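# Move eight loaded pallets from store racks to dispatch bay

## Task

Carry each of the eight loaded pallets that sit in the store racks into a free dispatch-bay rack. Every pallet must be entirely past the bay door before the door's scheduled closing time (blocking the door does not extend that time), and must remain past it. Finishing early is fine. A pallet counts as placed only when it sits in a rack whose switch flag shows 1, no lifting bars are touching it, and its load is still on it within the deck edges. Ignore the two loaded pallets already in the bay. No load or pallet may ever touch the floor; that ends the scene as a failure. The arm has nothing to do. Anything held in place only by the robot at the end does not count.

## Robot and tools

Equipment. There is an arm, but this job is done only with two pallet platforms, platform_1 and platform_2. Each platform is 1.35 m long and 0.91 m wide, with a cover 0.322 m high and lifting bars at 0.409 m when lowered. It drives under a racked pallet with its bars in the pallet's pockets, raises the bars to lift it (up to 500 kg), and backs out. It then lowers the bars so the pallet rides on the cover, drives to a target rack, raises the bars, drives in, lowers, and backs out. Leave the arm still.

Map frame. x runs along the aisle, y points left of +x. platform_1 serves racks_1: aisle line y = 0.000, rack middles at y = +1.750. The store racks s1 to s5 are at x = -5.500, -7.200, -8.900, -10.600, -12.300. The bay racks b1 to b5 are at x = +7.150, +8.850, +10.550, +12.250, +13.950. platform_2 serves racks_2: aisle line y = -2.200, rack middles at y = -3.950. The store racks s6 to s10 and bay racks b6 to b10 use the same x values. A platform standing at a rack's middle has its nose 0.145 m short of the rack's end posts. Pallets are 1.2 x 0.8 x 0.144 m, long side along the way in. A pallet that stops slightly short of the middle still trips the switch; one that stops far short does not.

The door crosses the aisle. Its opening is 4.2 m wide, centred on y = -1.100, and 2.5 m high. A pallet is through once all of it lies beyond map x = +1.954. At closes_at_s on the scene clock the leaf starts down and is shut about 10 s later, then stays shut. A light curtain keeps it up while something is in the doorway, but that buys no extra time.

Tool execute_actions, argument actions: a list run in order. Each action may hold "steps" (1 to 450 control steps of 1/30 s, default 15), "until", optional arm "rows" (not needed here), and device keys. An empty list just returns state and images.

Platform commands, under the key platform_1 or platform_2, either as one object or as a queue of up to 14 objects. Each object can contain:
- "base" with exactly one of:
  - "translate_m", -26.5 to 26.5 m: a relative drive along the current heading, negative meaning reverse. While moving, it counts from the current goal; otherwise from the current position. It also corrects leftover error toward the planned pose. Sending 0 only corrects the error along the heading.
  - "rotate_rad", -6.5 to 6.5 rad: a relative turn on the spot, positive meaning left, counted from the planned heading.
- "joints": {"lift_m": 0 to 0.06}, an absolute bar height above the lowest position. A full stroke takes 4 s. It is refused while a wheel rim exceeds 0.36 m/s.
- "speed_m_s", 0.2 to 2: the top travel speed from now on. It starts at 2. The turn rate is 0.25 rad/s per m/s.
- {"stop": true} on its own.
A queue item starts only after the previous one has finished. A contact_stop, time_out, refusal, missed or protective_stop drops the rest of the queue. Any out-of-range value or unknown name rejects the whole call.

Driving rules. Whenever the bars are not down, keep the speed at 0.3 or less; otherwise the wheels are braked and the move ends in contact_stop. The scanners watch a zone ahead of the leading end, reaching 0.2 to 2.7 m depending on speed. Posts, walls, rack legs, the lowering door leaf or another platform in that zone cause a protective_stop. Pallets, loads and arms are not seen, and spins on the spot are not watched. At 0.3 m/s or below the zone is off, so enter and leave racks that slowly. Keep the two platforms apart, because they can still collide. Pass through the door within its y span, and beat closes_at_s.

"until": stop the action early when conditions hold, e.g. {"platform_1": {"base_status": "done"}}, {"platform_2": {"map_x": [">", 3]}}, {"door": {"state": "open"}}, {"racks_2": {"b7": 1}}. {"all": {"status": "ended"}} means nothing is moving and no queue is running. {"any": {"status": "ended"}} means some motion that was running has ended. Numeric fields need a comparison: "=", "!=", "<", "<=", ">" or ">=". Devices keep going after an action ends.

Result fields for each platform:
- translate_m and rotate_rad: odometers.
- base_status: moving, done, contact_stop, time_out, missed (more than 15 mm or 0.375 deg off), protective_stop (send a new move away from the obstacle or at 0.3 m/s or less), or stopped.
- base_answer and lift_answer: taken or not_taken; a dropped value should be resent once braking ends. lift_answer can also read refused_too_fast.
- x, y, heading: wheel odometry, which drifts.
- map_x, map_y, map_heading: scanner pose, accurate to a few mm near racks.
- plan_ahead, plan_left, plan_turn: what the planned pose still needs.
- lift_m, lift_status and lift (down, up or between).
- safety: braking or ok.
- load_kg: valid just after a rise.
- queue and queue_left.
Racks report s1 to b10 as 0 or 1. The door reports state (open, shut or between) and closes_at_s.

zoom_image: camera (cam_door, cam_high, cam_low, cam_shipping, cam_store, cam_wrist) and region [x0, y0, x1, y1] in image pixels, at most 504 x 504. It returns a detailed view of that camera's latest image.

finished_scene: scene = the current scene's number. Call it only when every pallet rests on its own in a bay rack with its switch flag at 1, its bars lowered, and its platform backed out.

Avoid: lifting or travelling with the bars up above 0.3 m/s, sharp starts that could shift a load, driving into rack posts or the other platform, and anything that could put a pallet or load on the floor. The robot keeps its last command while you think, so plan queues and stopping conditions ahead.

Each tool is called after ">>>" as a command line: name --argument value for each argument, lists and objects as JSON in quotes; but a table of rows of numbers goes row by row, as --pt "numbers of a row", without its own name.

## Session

>>> execute_actions --actions '[]'

Scene clock: 0.00 s.
end_effector_position=(+1.1732, +0.1835, +0.2826) position_measured=3 object_status=3 end_effector_quat_wxyz=(-0.401, +0.636, -0.646, +0.130) end_effector_velocity=(+0.000, +0.001, +0.001) end_effector_angular_velocity=(-0.000, -0.001, +0.001)
Joint positions: [0.036 0.74  1.158 0.689 0.523 2.717]
Joint velocities: [ 0.001 -0.    -0.001 -0.     0.    -0.   ]
Flange force (N, the push that the arm receives, along the gripper's own x y z axes): no reading
Hand target: +1.173, +0.183, +0.283; -0.401, +0.636, -0.646, +0.130
platform_1.base_odometry: x=+0.000 y=+0.000 heading=+0.000 (m, m, rad; from the platform's pose at the start)
platform_1.map_pose: map_x=-2.72 map_y=+0.04 map_heading=-0.0262 (m, m, rad; on the building's map)
platform_1.planned_pose: plan_ahead=+0.00 plan_left=+0.00 plan_turn=+0.0000 (m ahead, m left, rad left of the pose on the map)
platform_1.base_status: done
platform_1.joint_positions: lift_m=+0.000
platform_1.joint_status: done
platform_1: translate_m=0.000 translate_m_goal=0.000 rotate_rad=0.000 rotate_rad_goal=0.000 base_answer=taken lift_m_goal=0.000 lift_answer=taken lift=down safety=ok load_kg=-51 refusals=0 queue=idle queue_left=0
platform_2.base_odometry: x=+0.000 y=+0.000 heading=+0.000 (m, m, rad; from the platform's pose at the start)
platform_2.map_pose: map_x=-2.12 map_y=-2.25 map_heading=-0.0393 (m, m, rad; on the building's map)
platform_2.planned_pose: plan_ahead=+0.00 plan_left=+0.00 plan_turn=+0.0000 (m ahead, m left, rad left of the pose on the map)
platform_2.base_status: done
platform_2.joint_positions: lift_m=+0.000
platform_2.joint_status: done
platform_2: translate_m=0.000 translate_m_goal=0.000 rotate_rad=0.000 rotate_rad_goal=0.000 base_answer=taken lift_m_goal=0.000 lift_answer=taken lift=down safety=ok load_kg=-51 refusals=0 queue=idle queue_left=0
racks_1: s1=1 s2=1 s3=1 s4=0 s5=1 b1=0 b2=1 b3=0 b4=0 b5=0
racks_2: s6=1 s7=1 s8=0 s9=1 s10=1 b6=0 b7=0 b8=0 b9=0 b10=1
door: state=open closes_at_s=510
camera_calibration (this result's frames):
cam_wrist: T_world_to_cam=[[-0.74051, 0.279182, -0.611312, 0.992137], [-0.274962, 0.704147, 0.654654, 0.00666839], [0.613221, 0.652866, -0.444664, -0.530089], [0, 0, 0, 1]] pos_world=[1.06158, 0.0643941, 0.366428]

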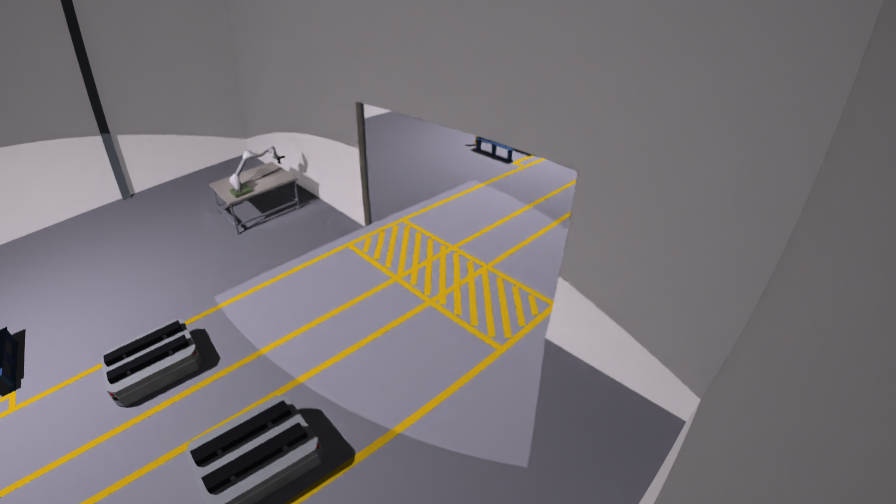

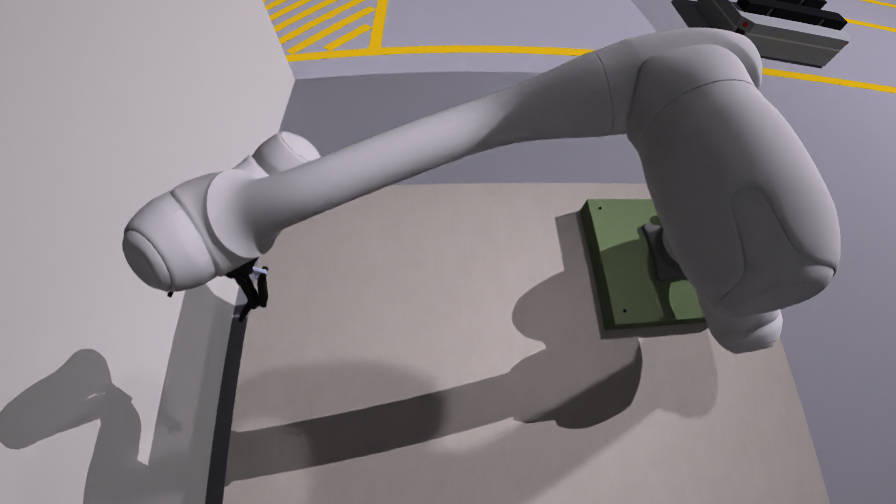

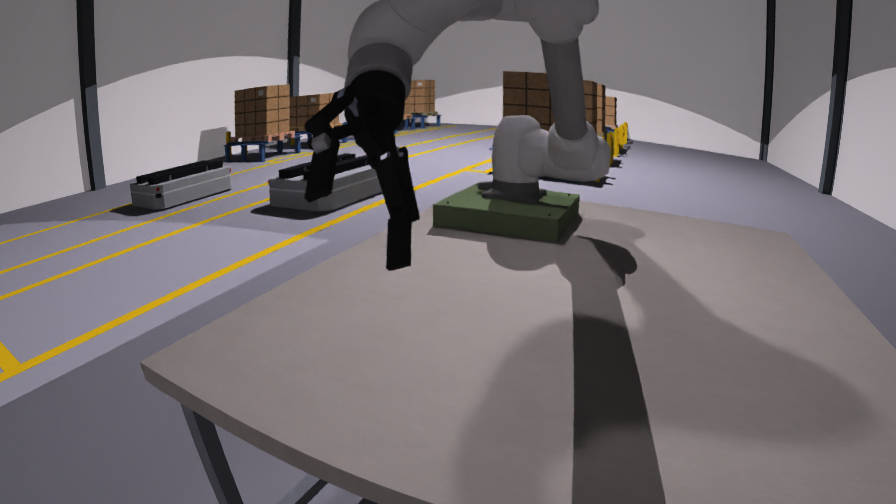

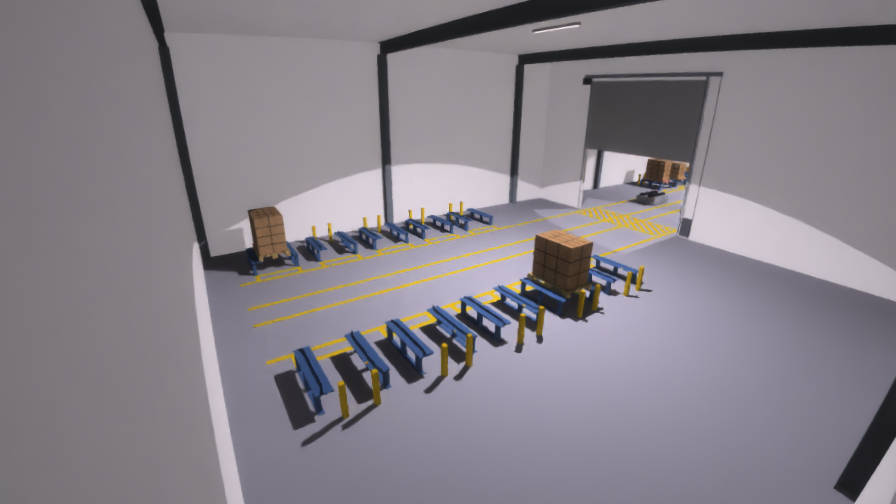

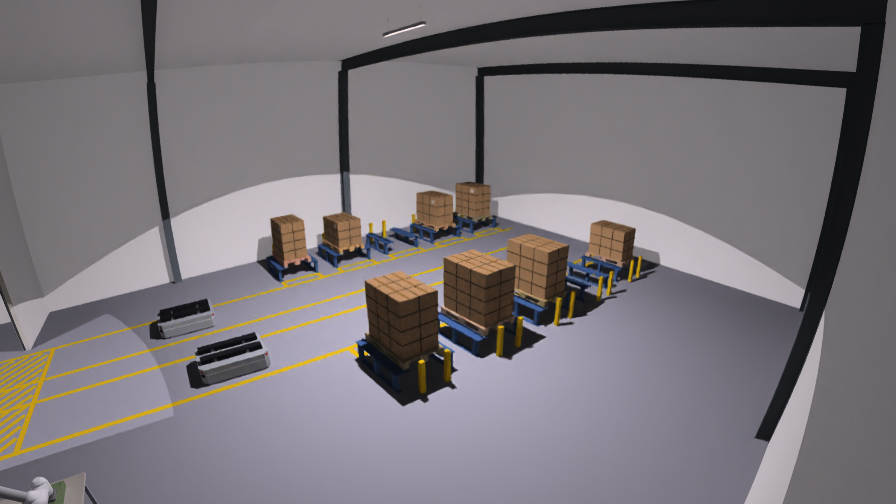

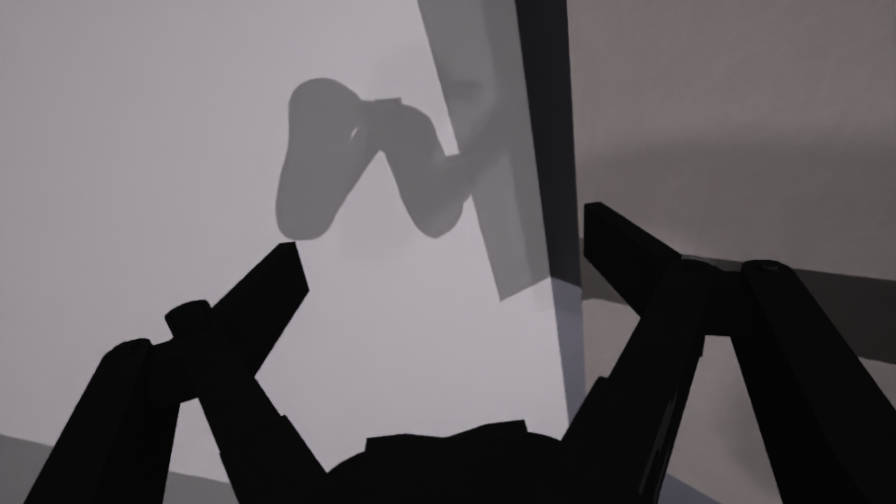

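>>> execute_actions --actions '[{"platform_1":[{"base":{"rotate_rad":0.0262}},{"base":{"translate_m":-9.58}},{"base":{"rotate_rad":1.5708}},{"base":{"translate_m":1.71},"speed_m_s":0.3},{"joints":{"lift_m":0.06}},{"base":{"translate_m":-1.75}},{"base":{"rotate_rad":-1.5708},"joints":{"lift_m":0},"speed_m_s":2},{"base":{"translate_m":19.45}},{"base":{"rotate_rad":1.5708},"joints":{"lift_m":0.06}},{"base":{"translate_m":1.75},"speed_m_s":0.3},{"joints":{"lift_m":0}},{"base":{"translate_m":-1.75}},{"base":{"rotate_rad":-1.5708},"speed_m_s":2},{"base":{"translate_m":-16.05}}],"platform_2":[{"base":{"rotate_rad":0.0393}},{"base":{"translate_m":-10.18}},{"base":{"rotate_rad":-1.5708}},{"base":{"translate_m":1.70},"speed_m_s":0.3},{"joints":{"lift_m":0.06}},{"base":{"translate_m":-1.75}},{"base":{"rotate_rad":1.5708},"joints":{"lift_m":0},"speed_m_s":2},{"base":{"translate_m":19.45}},{"base":{"rotate_rad":-1.5708},"joints":{"lift_m":0.06}},{"base":{"translate_m":1.75},"speed_m_s":0.3},{"joints":{"lift_m":0}},{"base":{"translate_m":-1.75}},{"base":{"rotate_rad":1.5708},"speed_m_s":2},{"base":{"translate_m":-17.75}}],"steps":450},{"steps":450},{"steps":450},{"steps":450},{"steps":450}]'

>>> execute_actions --actions '[{"steps":450,"until":{"all":{"status":"ended"}}},{"platform_1":[{"base":{"rotate_rad":1.5708}},{"base":{"translate_m":1.75},"speed_m_s":0.3},{"joints":{"lift_m":0.06}},{"base":{"translate_m":-1.75}},{"base":{"rotate_rad":-1.5708},"joints":{"lift_m":0},"speed_m_s":2},{"base":{"translate_m":19.45}},{"base":{"rotate_rad":1.5708},"joints":{"lift_m":0.06}},{"base":{"translate_m":1.75},"speed_m_s":0.3},{"joints":{"lift_m":0}},{"base":{"translate_m":-1.75}},{"base":{"rotate_rad":-1.5708},"speed_m_s":2},{"base":{"translate_m":-17.75}}],"platform_2":[{"base":{"rotate_rad":-1.5708}},{"base":{"translate_m":1.75},"speed_m_s":0.3},{"joints":{"lift_m":0.06}},{"base":{"translate_m":-1.75}},{"base":{"rotate_rad":1.5708},"joints":{"lift_m":0},"speed_m_s":2},{"base":{"translate_m":19.45}},{"base":{"rotate_rad":-1.5708},"joints":{"lift_m":0.06}},{"base":{"translate_m":1.75},"speed_m_s":0.3},{"joints":{"lift_m":0}},{"base":{"translate_m":-1.75}},{"base":{"rotate_rad":1.5708},"speed_m_s":2},{"base":{"translate_m":-16.05}}],"steps":450},{"steps":450},{"steps":450},{"steps":450}]'

Scene clock: 86.23 s.
end_effector_position=(+1.1732, +0.1835, +0.2826) position_measured=3 object_status=3 end_effector_quat_wxyz=(-0.401, +0.636, -0.646, +0.130) end_effector_velocity=(+0.000, -0.000, +0.001) end_effector_angular_velocity=(-0.001, -0.002, -0.000)
Joint positions: [0.036 0.74  1.158 0.689 0.523 2.717]
Joint velocities: [-0.    -0.001 -0.001 -0.    -0.    -0.001]
Flange force (N, the push that the arm receives, along the gripper's own x y z axes): [0.0 -9.2 8.9]
Flange force at the end of the 1st action (N, along the gripper's axes at the end of the call): [-0.6 -9.5 11.5]
Flange force at the end of the 2nd action (N, along the gripper's axes at the end of the call): [-1.2 -8.1 11.1]
Flange force at the end of the 3rd action (N, along the gripper's axes at the end of the call): [-0.6 -7.4 7.4]
Flange force at the end of the 4th action (N, along the gripper's axes at the end of the call): [-0.1 -9.2 11.4]
Hand target: +1.173, +0.183, +0.283; -0.401, +0.636, -0.646, +0.130
platform_1.base_odometry: x=+9.927 y=+0.207 heading=+1.552 (m, m, rad; from the platform's pose at the start)
platform_1.map_pose: map_x=+7.15 map_y=+0.00 map_heading=+1.5141 (m, m, rad; on the building's map)
platform_1.planned_pose: plan_ahead=+0.00 plan_left=+0.00 plan_turn=-1.5141 (m ahead, m left, rad left of the pose on the map)
platform_1.base_status: moving
platform_1.joint_positions: lift_m=+0.000
platform_1.joint_status: done
platform_1: translate_m=9.910 translate_m_goal=9.910 rotate_rad=1.541 rotate_rad_goal=0.030 base_answer=taken lift_m_goal=0.000 lift_answer=taken lift=down safety=ok load_kg=-48 refusals=0 queue=running queue_left=1
platform_2.base_odometry: x=+9.310 y=+0.437 heading=-1.538 (m, m, rad; from the platform's pose at the start)
platform_2.map_pose: map_x=+7.15 map_y=-2.21 map_heading=-1.5708 (m, m, rad; on the building's map)
platform_2.planned_pose: plan_ahead=-0.01 plan_left=+0.00 plan_turn=+0.0000 (m ahead, m left, rad left of the pose on the map)
platform_2.base_status: moving
platform_2.joint_positions: lift_m=+0.000
platform_2.joint_status: done
platform_2: translate_m=9.285 translate_m_goal=9.280 rotate_rad=-1.538 rotate_rad_goal=-1.539 base_answer=taken lift_m_goal=0.000 lift_answer=taken lift=down safety=ok load_kg=-48 refusals=0 queue=running queue_left=2
racks_1: s1=1 s2=1 s3=1 s4=0 s5=0 b1=1 b2=1 b3=0 b4=0 b5=0
racks_2: s6=1 s7=1 s8=0 s9=1 s10=0 b6=1 b7=0 b8=0 b9=0 b10=1
door: state=open closes_at_s=510
camera_calibration (this result's frames):
cam_wrist: T_world_to_cam=[[-0.740511, 0.279182, -0.611311, 0.992137], [-0.274963, 0.704146, 0.654656, 0.00666698], [0.61322, 0.652868, -0.444663, -0.530089], [0, 0, 0, 1]] pos_world=[1.06158, 0.0643963, 0.366429]

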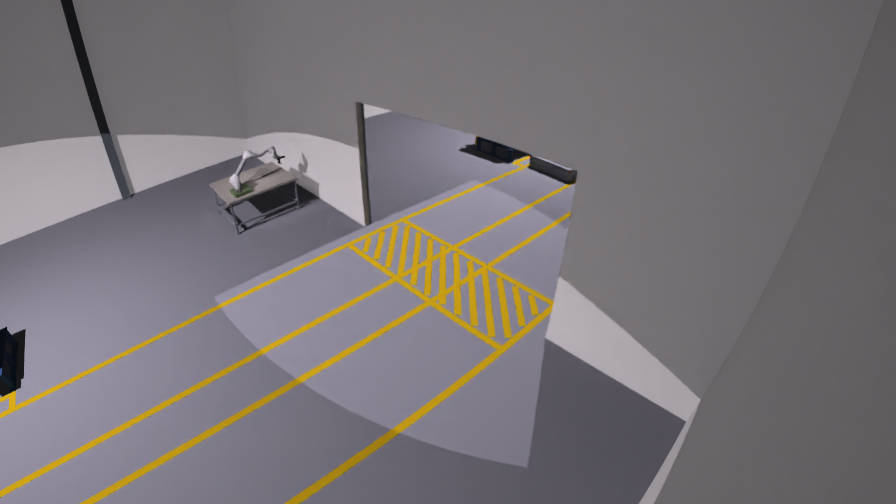

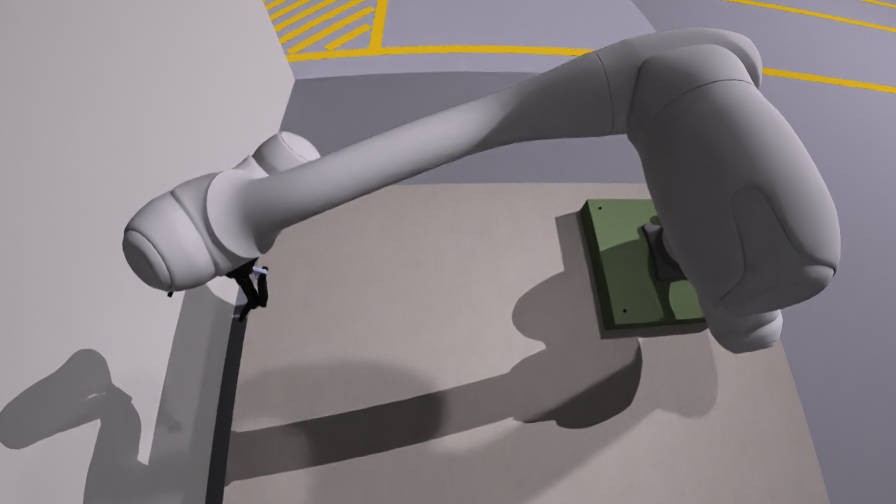

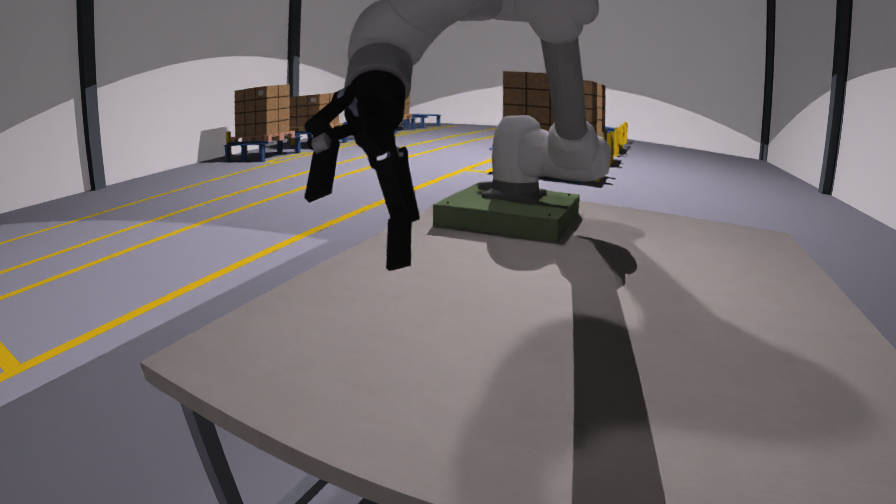

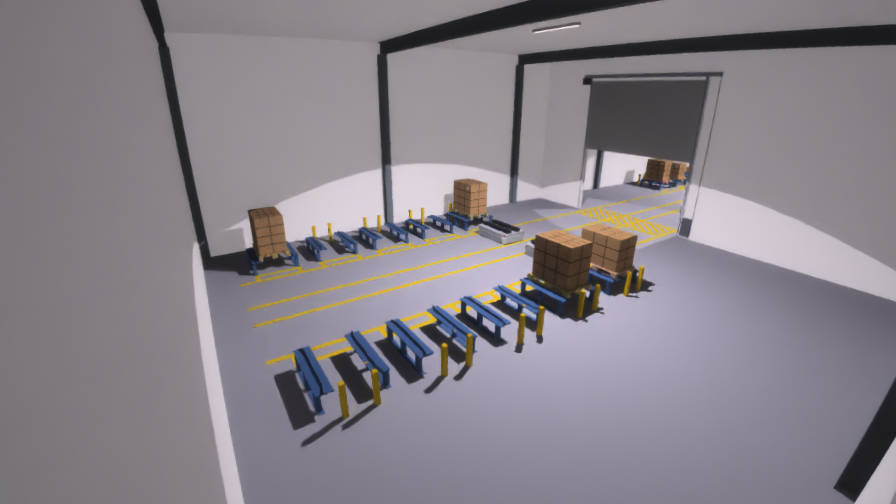

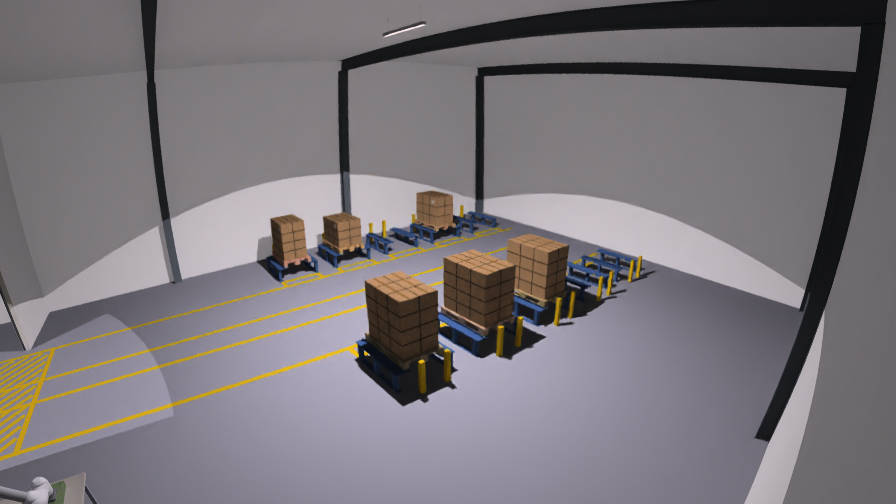

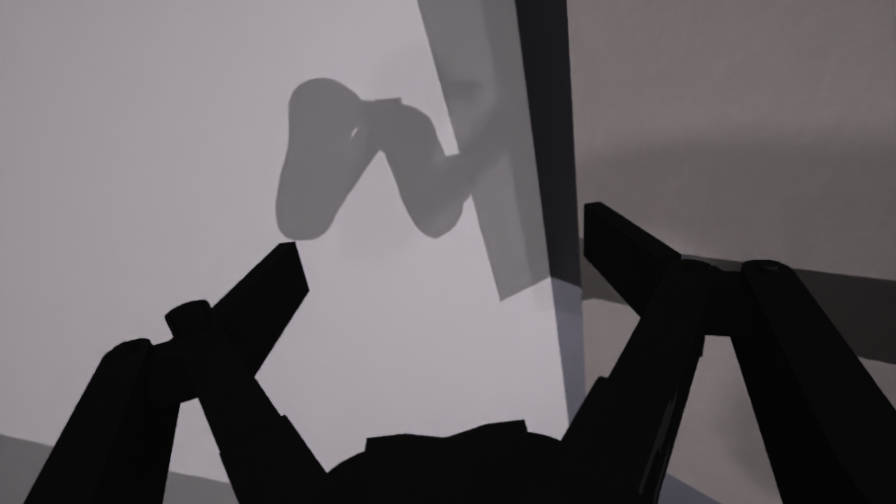

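Scene clock: 161.23 s.
end_effector_position=(+1.1732, +0.1835, +0.2826) position_measured=3 object_status=3 end_effector_quat_wxyz=(-0.401, +0.636, -0.646, +0.130) end_effector_velocity=(-0.001, -0.000, +0.000) end_effector_angular_velocity=(+0.000, +0.001, -0.001)
Joint positions: [0.036 0.74  1.158 0.689 0.523 2.717]
Joint velocities: [-0.    -0.001  0.001 -0.001  0.     0.001]
Flange force (N, the push that the arm receives, along the gripper's own x y z axes): [0.0 -8.4 9.6]
Flange force at the end of the 1st action (N, along the gripper's axes at the end of the call): [1.3 -8.0 10.7]
Flange force at the end of the 2nd action (N, along the gripper's axes at the end of the call): [0.5 -10.6 11.4]
Flange force at the end of the 3rd action (N, along the gripper's axes at the end of the call): [0.2 -9.7 12.5]
Flange force at the end of the 4th action (N, along the gripper's axes at the end of the call): [0.9 -7.1 10.1]
Hand target: +1.173, +0.183, +0.283; -0.401, +0.636, -0.646, +0.130
platform_1.base_odometry: x=+13.349 y=+0.932 heading=+1.598 (m, m, rad; from the platform's pose at the start)
platform_1.map_pose: map_x=+10.57 map_y=+0.55 map_heading=+1.5664 (m, m, rad; on the building's map)
platform_1.planned_pose: plan_ahead=-0.75 plan_left=+0.01 plan_turn=+0.0000 (m ahead, m left, rad left of the pose on the map)
platform_1.base_status: moving
platform_1.joint_positions: lift_m=+0.000
platform_1.joint_status: done
platform_1: translate_m=14.087 translate_m_goal=13.336 rotate_rad=1.598 rotate_rad_goal=1.598 base_answer=taken lift_m_goal=0.000 lift_answer=taken lift=down safety=ok load_kg=-48 refusals=0 queue=running queue_left=2
platform_2.base_odometry: x=-8.324 y=-1.668 heading=-2.279 (m, m, rad; from the platform's pose at the start)
platform_2.map_pose: map_x=-10.40 map_y=-2.70 map_heading=-1.5141 (m, m, rad; on the building's map)
platform_2.planned_pose: plan_ahead=+0.00 plan_left=+0.00 plan_turn=+0.0000 (m ahead, m left, rad left of the pose on the map)
platform_2.base_status: missed
platform_2.joint_positions: lift_m=+0.000
platform_2.joint_status: done
platform_2: translate_m=-6.017 translate_m_goal=-6.016 rotate_rad=-2.279 rotate_rad_goal=-2.282 base_answer=taken lift_m_goal=0.000 lift_answer=taken lift=down safety=ok load_kg=-46 refusals=0 queue=dropped queue_left=0
racks_1: s1=1 s2=1 s3=0 s4=0 s5=0 b1=1 b2=1 b3=1 b4=0 b5=0
racks_2: s6=1 s7=1 s8=0 s9=1 s10=0 b6=1 b7=0 b8=0 b9=0 b10=1
door: state=open closes_at_s=510
camera_calibration (this result's frames):
cam_wrist: T_world_to_cam=[[-0.740511, 0.279182, -0.611311, 0.992138], [-0.274963, 0.704146, 0.654656, 0.00666716], [0.61322, 0.652868, -0.444663, -0.530089], [0, 0, 0, 1]] pos_world=[1.06158, 0.0643963, 0.366429]

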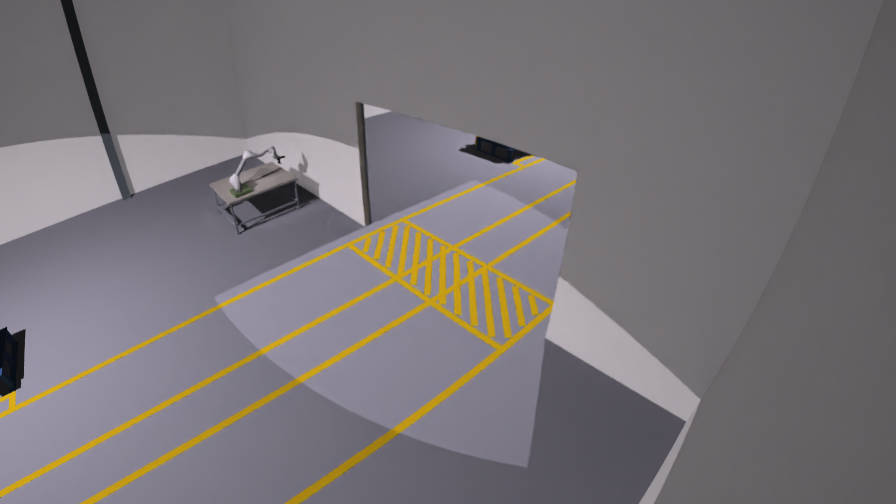

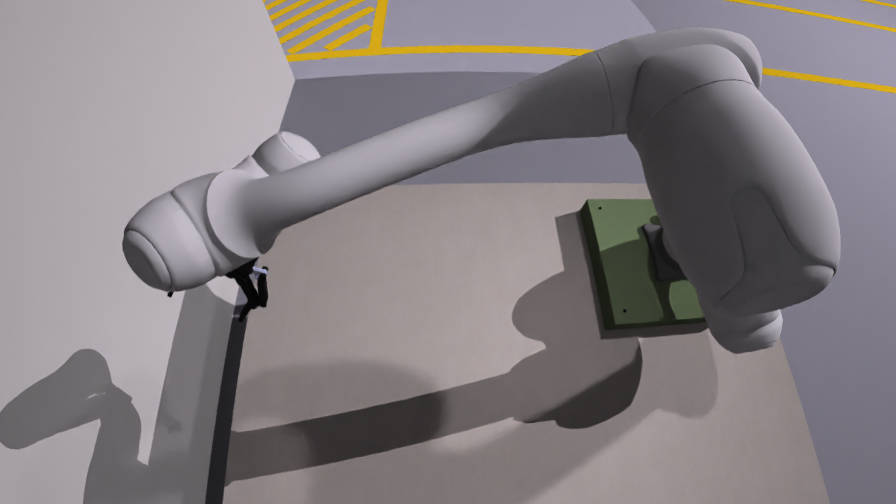

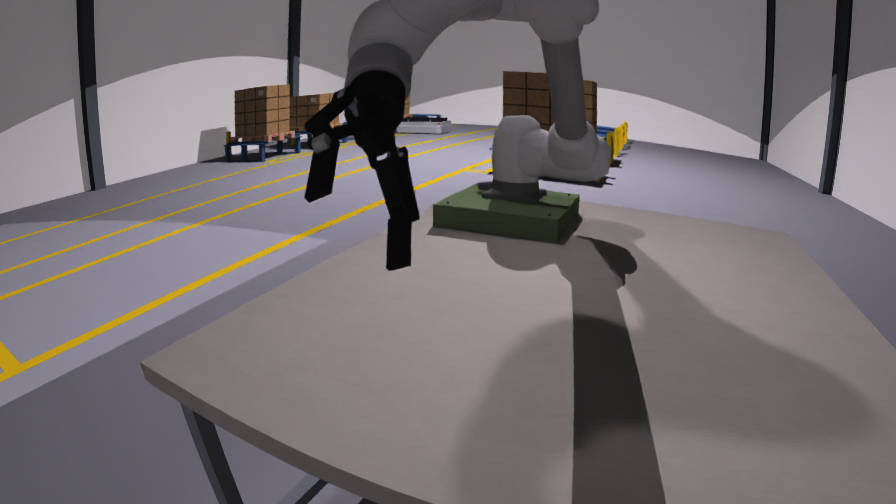

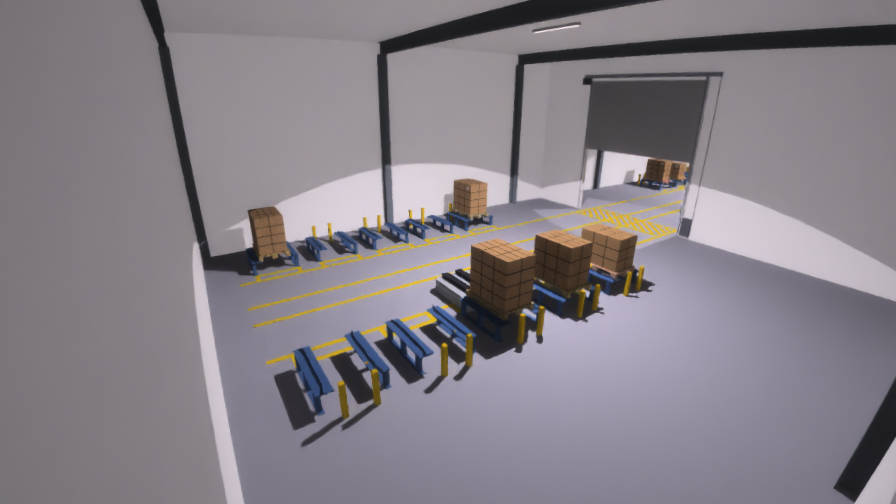

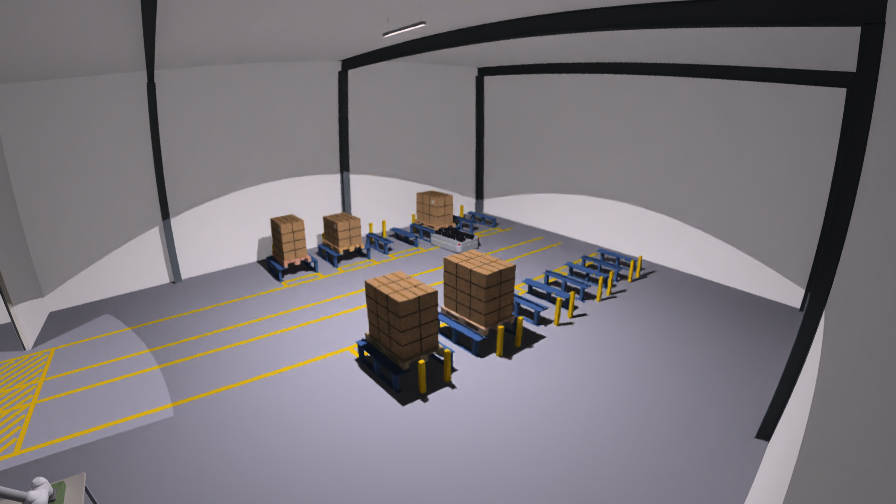

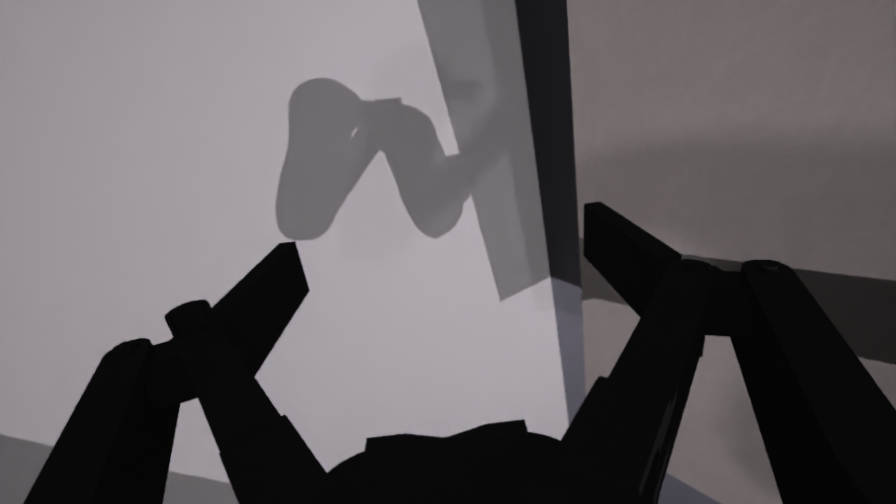

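>>> execute_actions --actions '[{"platform_2":[{"base":{"translate_m":-0.5},"speed_m_s":0.3},{"base":{"rotate_rad":-1.6275},"speed_m_s":2},{"base":{"translate_m":0.17}},{"base":{"rotate_rad":1.5708}}],"steps":450,"until":{"platform_2":{"queue":["!=","running"]}}}]'

Scene clock: 178.13 s.
end_effector_position=(+1.1732, +0.1835, +0.2826) position_measured=3 object_status=3 end_effector_quat_wxyz=(-0.401, +0.636, -0.646, +0.130) end_effector_velocity=(+0.000, +0.000, +0.000) end_effector_angular_velocity=(+0.001, -0.000, -0.000)
Joint positions: [0.036 0.74  1.158 0.689 0.523 2.717]
Joint velocities: [ 0.     0.    -0.001  0.     0.     0.   ]
Flange force (N, the push that the arm receives, along the gripper's own x y z axes): [1.4 -6.4 8.3]
Hand target: +1.173, +0.183, +0.283; -0.401, +0.636, -0.646, +0.130
platform_1.base_odometry: x=-1.219 y=-0.228 heading=+0.034 (m, m, rad; from the platform's pose at the start)
platform_1.map_pose: map_x=-4.08 map_y=-0.14 map_heading=+0.0000 (m, m, rad; on the building's map)
platform_1.planned_pose: plan_ahead=-3.11 plan_left=+0.01 plan_turn=-0.0044 (m ahead, m left, rad left of the pose on the map)
platform_1.base_status: moving
platform_1.joint_positions: lift_m=+0.000
platform_1.joint_status: done
platform_1: translate_m=-1.309 translate_m_goal=-4.415 rotate_rad=0.033 rotate_rad_goal=0.032 base_answer=taken lift_m_goal=0.000 lift_answer=taken lift=down safety=ok load_kg=-48 refusals=0 queue=running queue_left=0
platform_2.base_odometry: x=-8.120 y=-1.170 heading=-2.336 (m, m, rad; from the platform's pose at the start)
platform_2.map_pose: map_x=-10.60 map_y=-2.20 map_heading=-1.5708 (m, m, rad; on the building's map)
platform_2.planned_pose: plan_ahead=+0.00 plan_left=+0.00 plan_turn=+0.0000 (m ahead, m left, rad left of the pose on the map)
platform_2.base_status: done
platform_2.joint_positions: lift_m=+0.000
platform_2.joint_status: done
platform_2: translate_m=-6.348 translate_m_goal=-6.348 rotate_rad=-2.336 rotate_rad_goal=-2.336 base_answer=taken lift_m_goal=0.000 lift_answer=taken lift=down safety=ok load_kg=-46 refusals=0 queue=done queue_left=0
racks_1: s1=1 s2=1 s3=0 s4=0 s5=0 b1=1 b2=1 b3=1 b4=0 b5=0
racks_2: s6=1 s7=1 s8=0 s9=1 s10=0 b6=1 b7=0 b8=0 b9=0 b10=1
door: state=open closes_at_s=510
camera_calibration (this result's frames):
cam_wrist: T_world_to_cam=[[-0.740511, 0.279182, -0.611311, 0.992137], [-0.274963, 0.704146, 0.654656, 0.00666706], [0.61322, 0.652868, -0.444663, -0.530089], [0, 0, 0, 1]] pos_world=[1.06158, 0.0643963, 0.366429]

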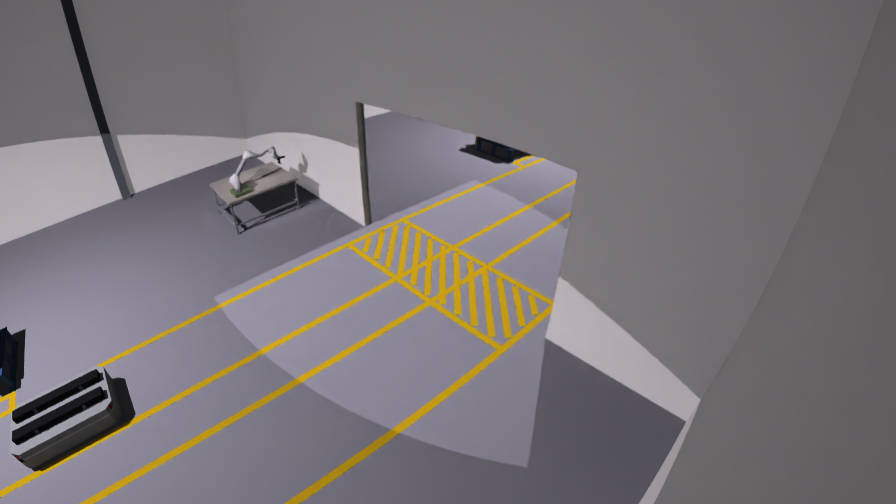

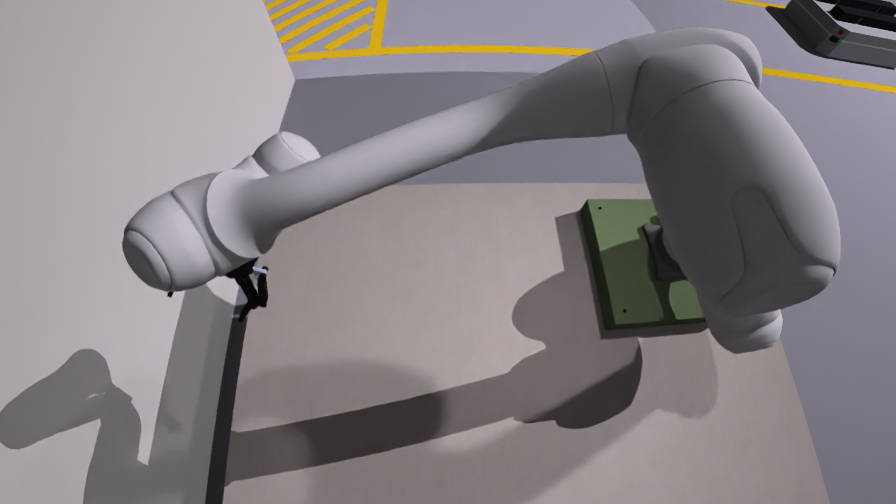

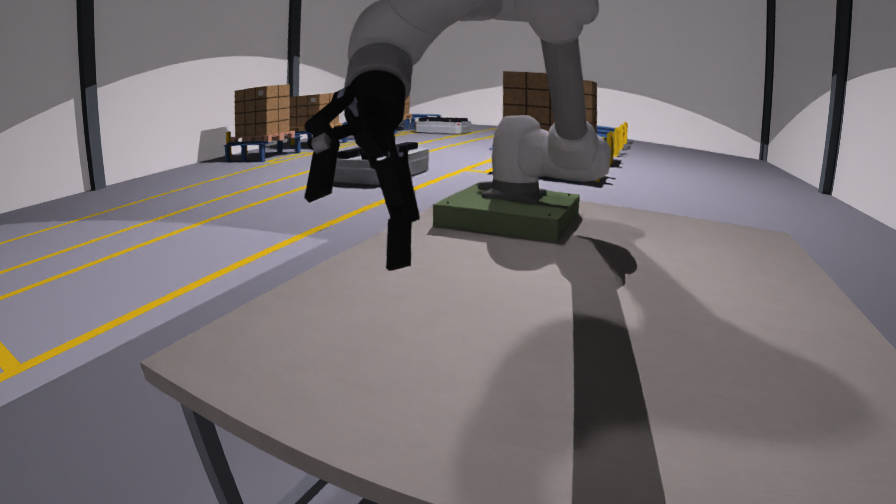

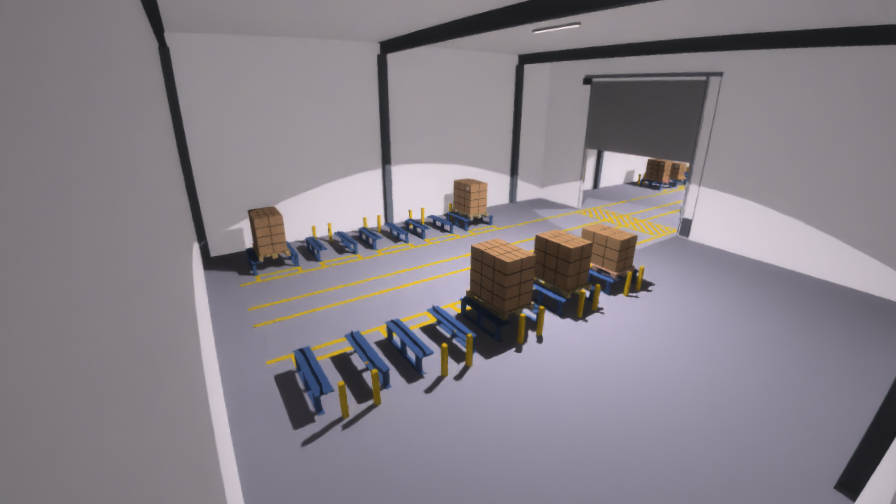

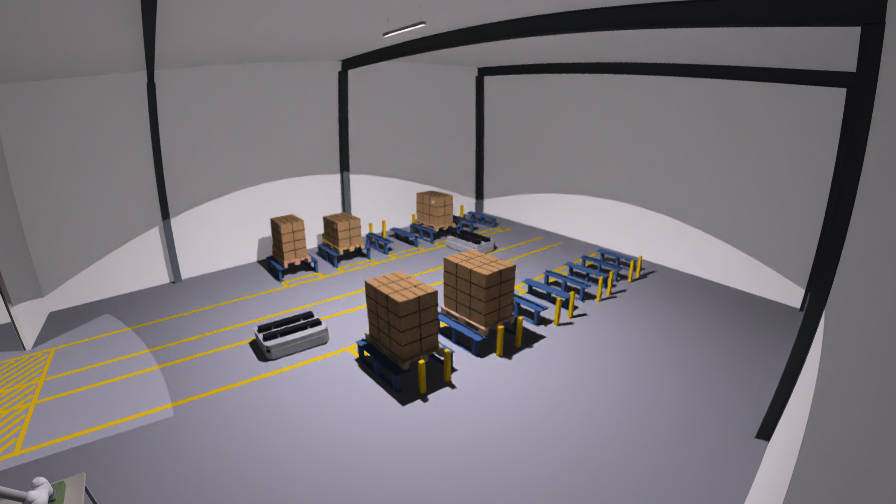

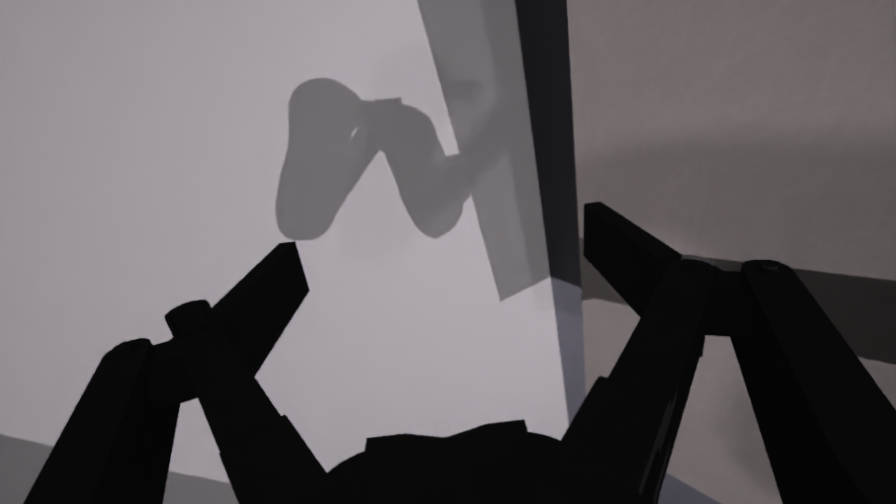

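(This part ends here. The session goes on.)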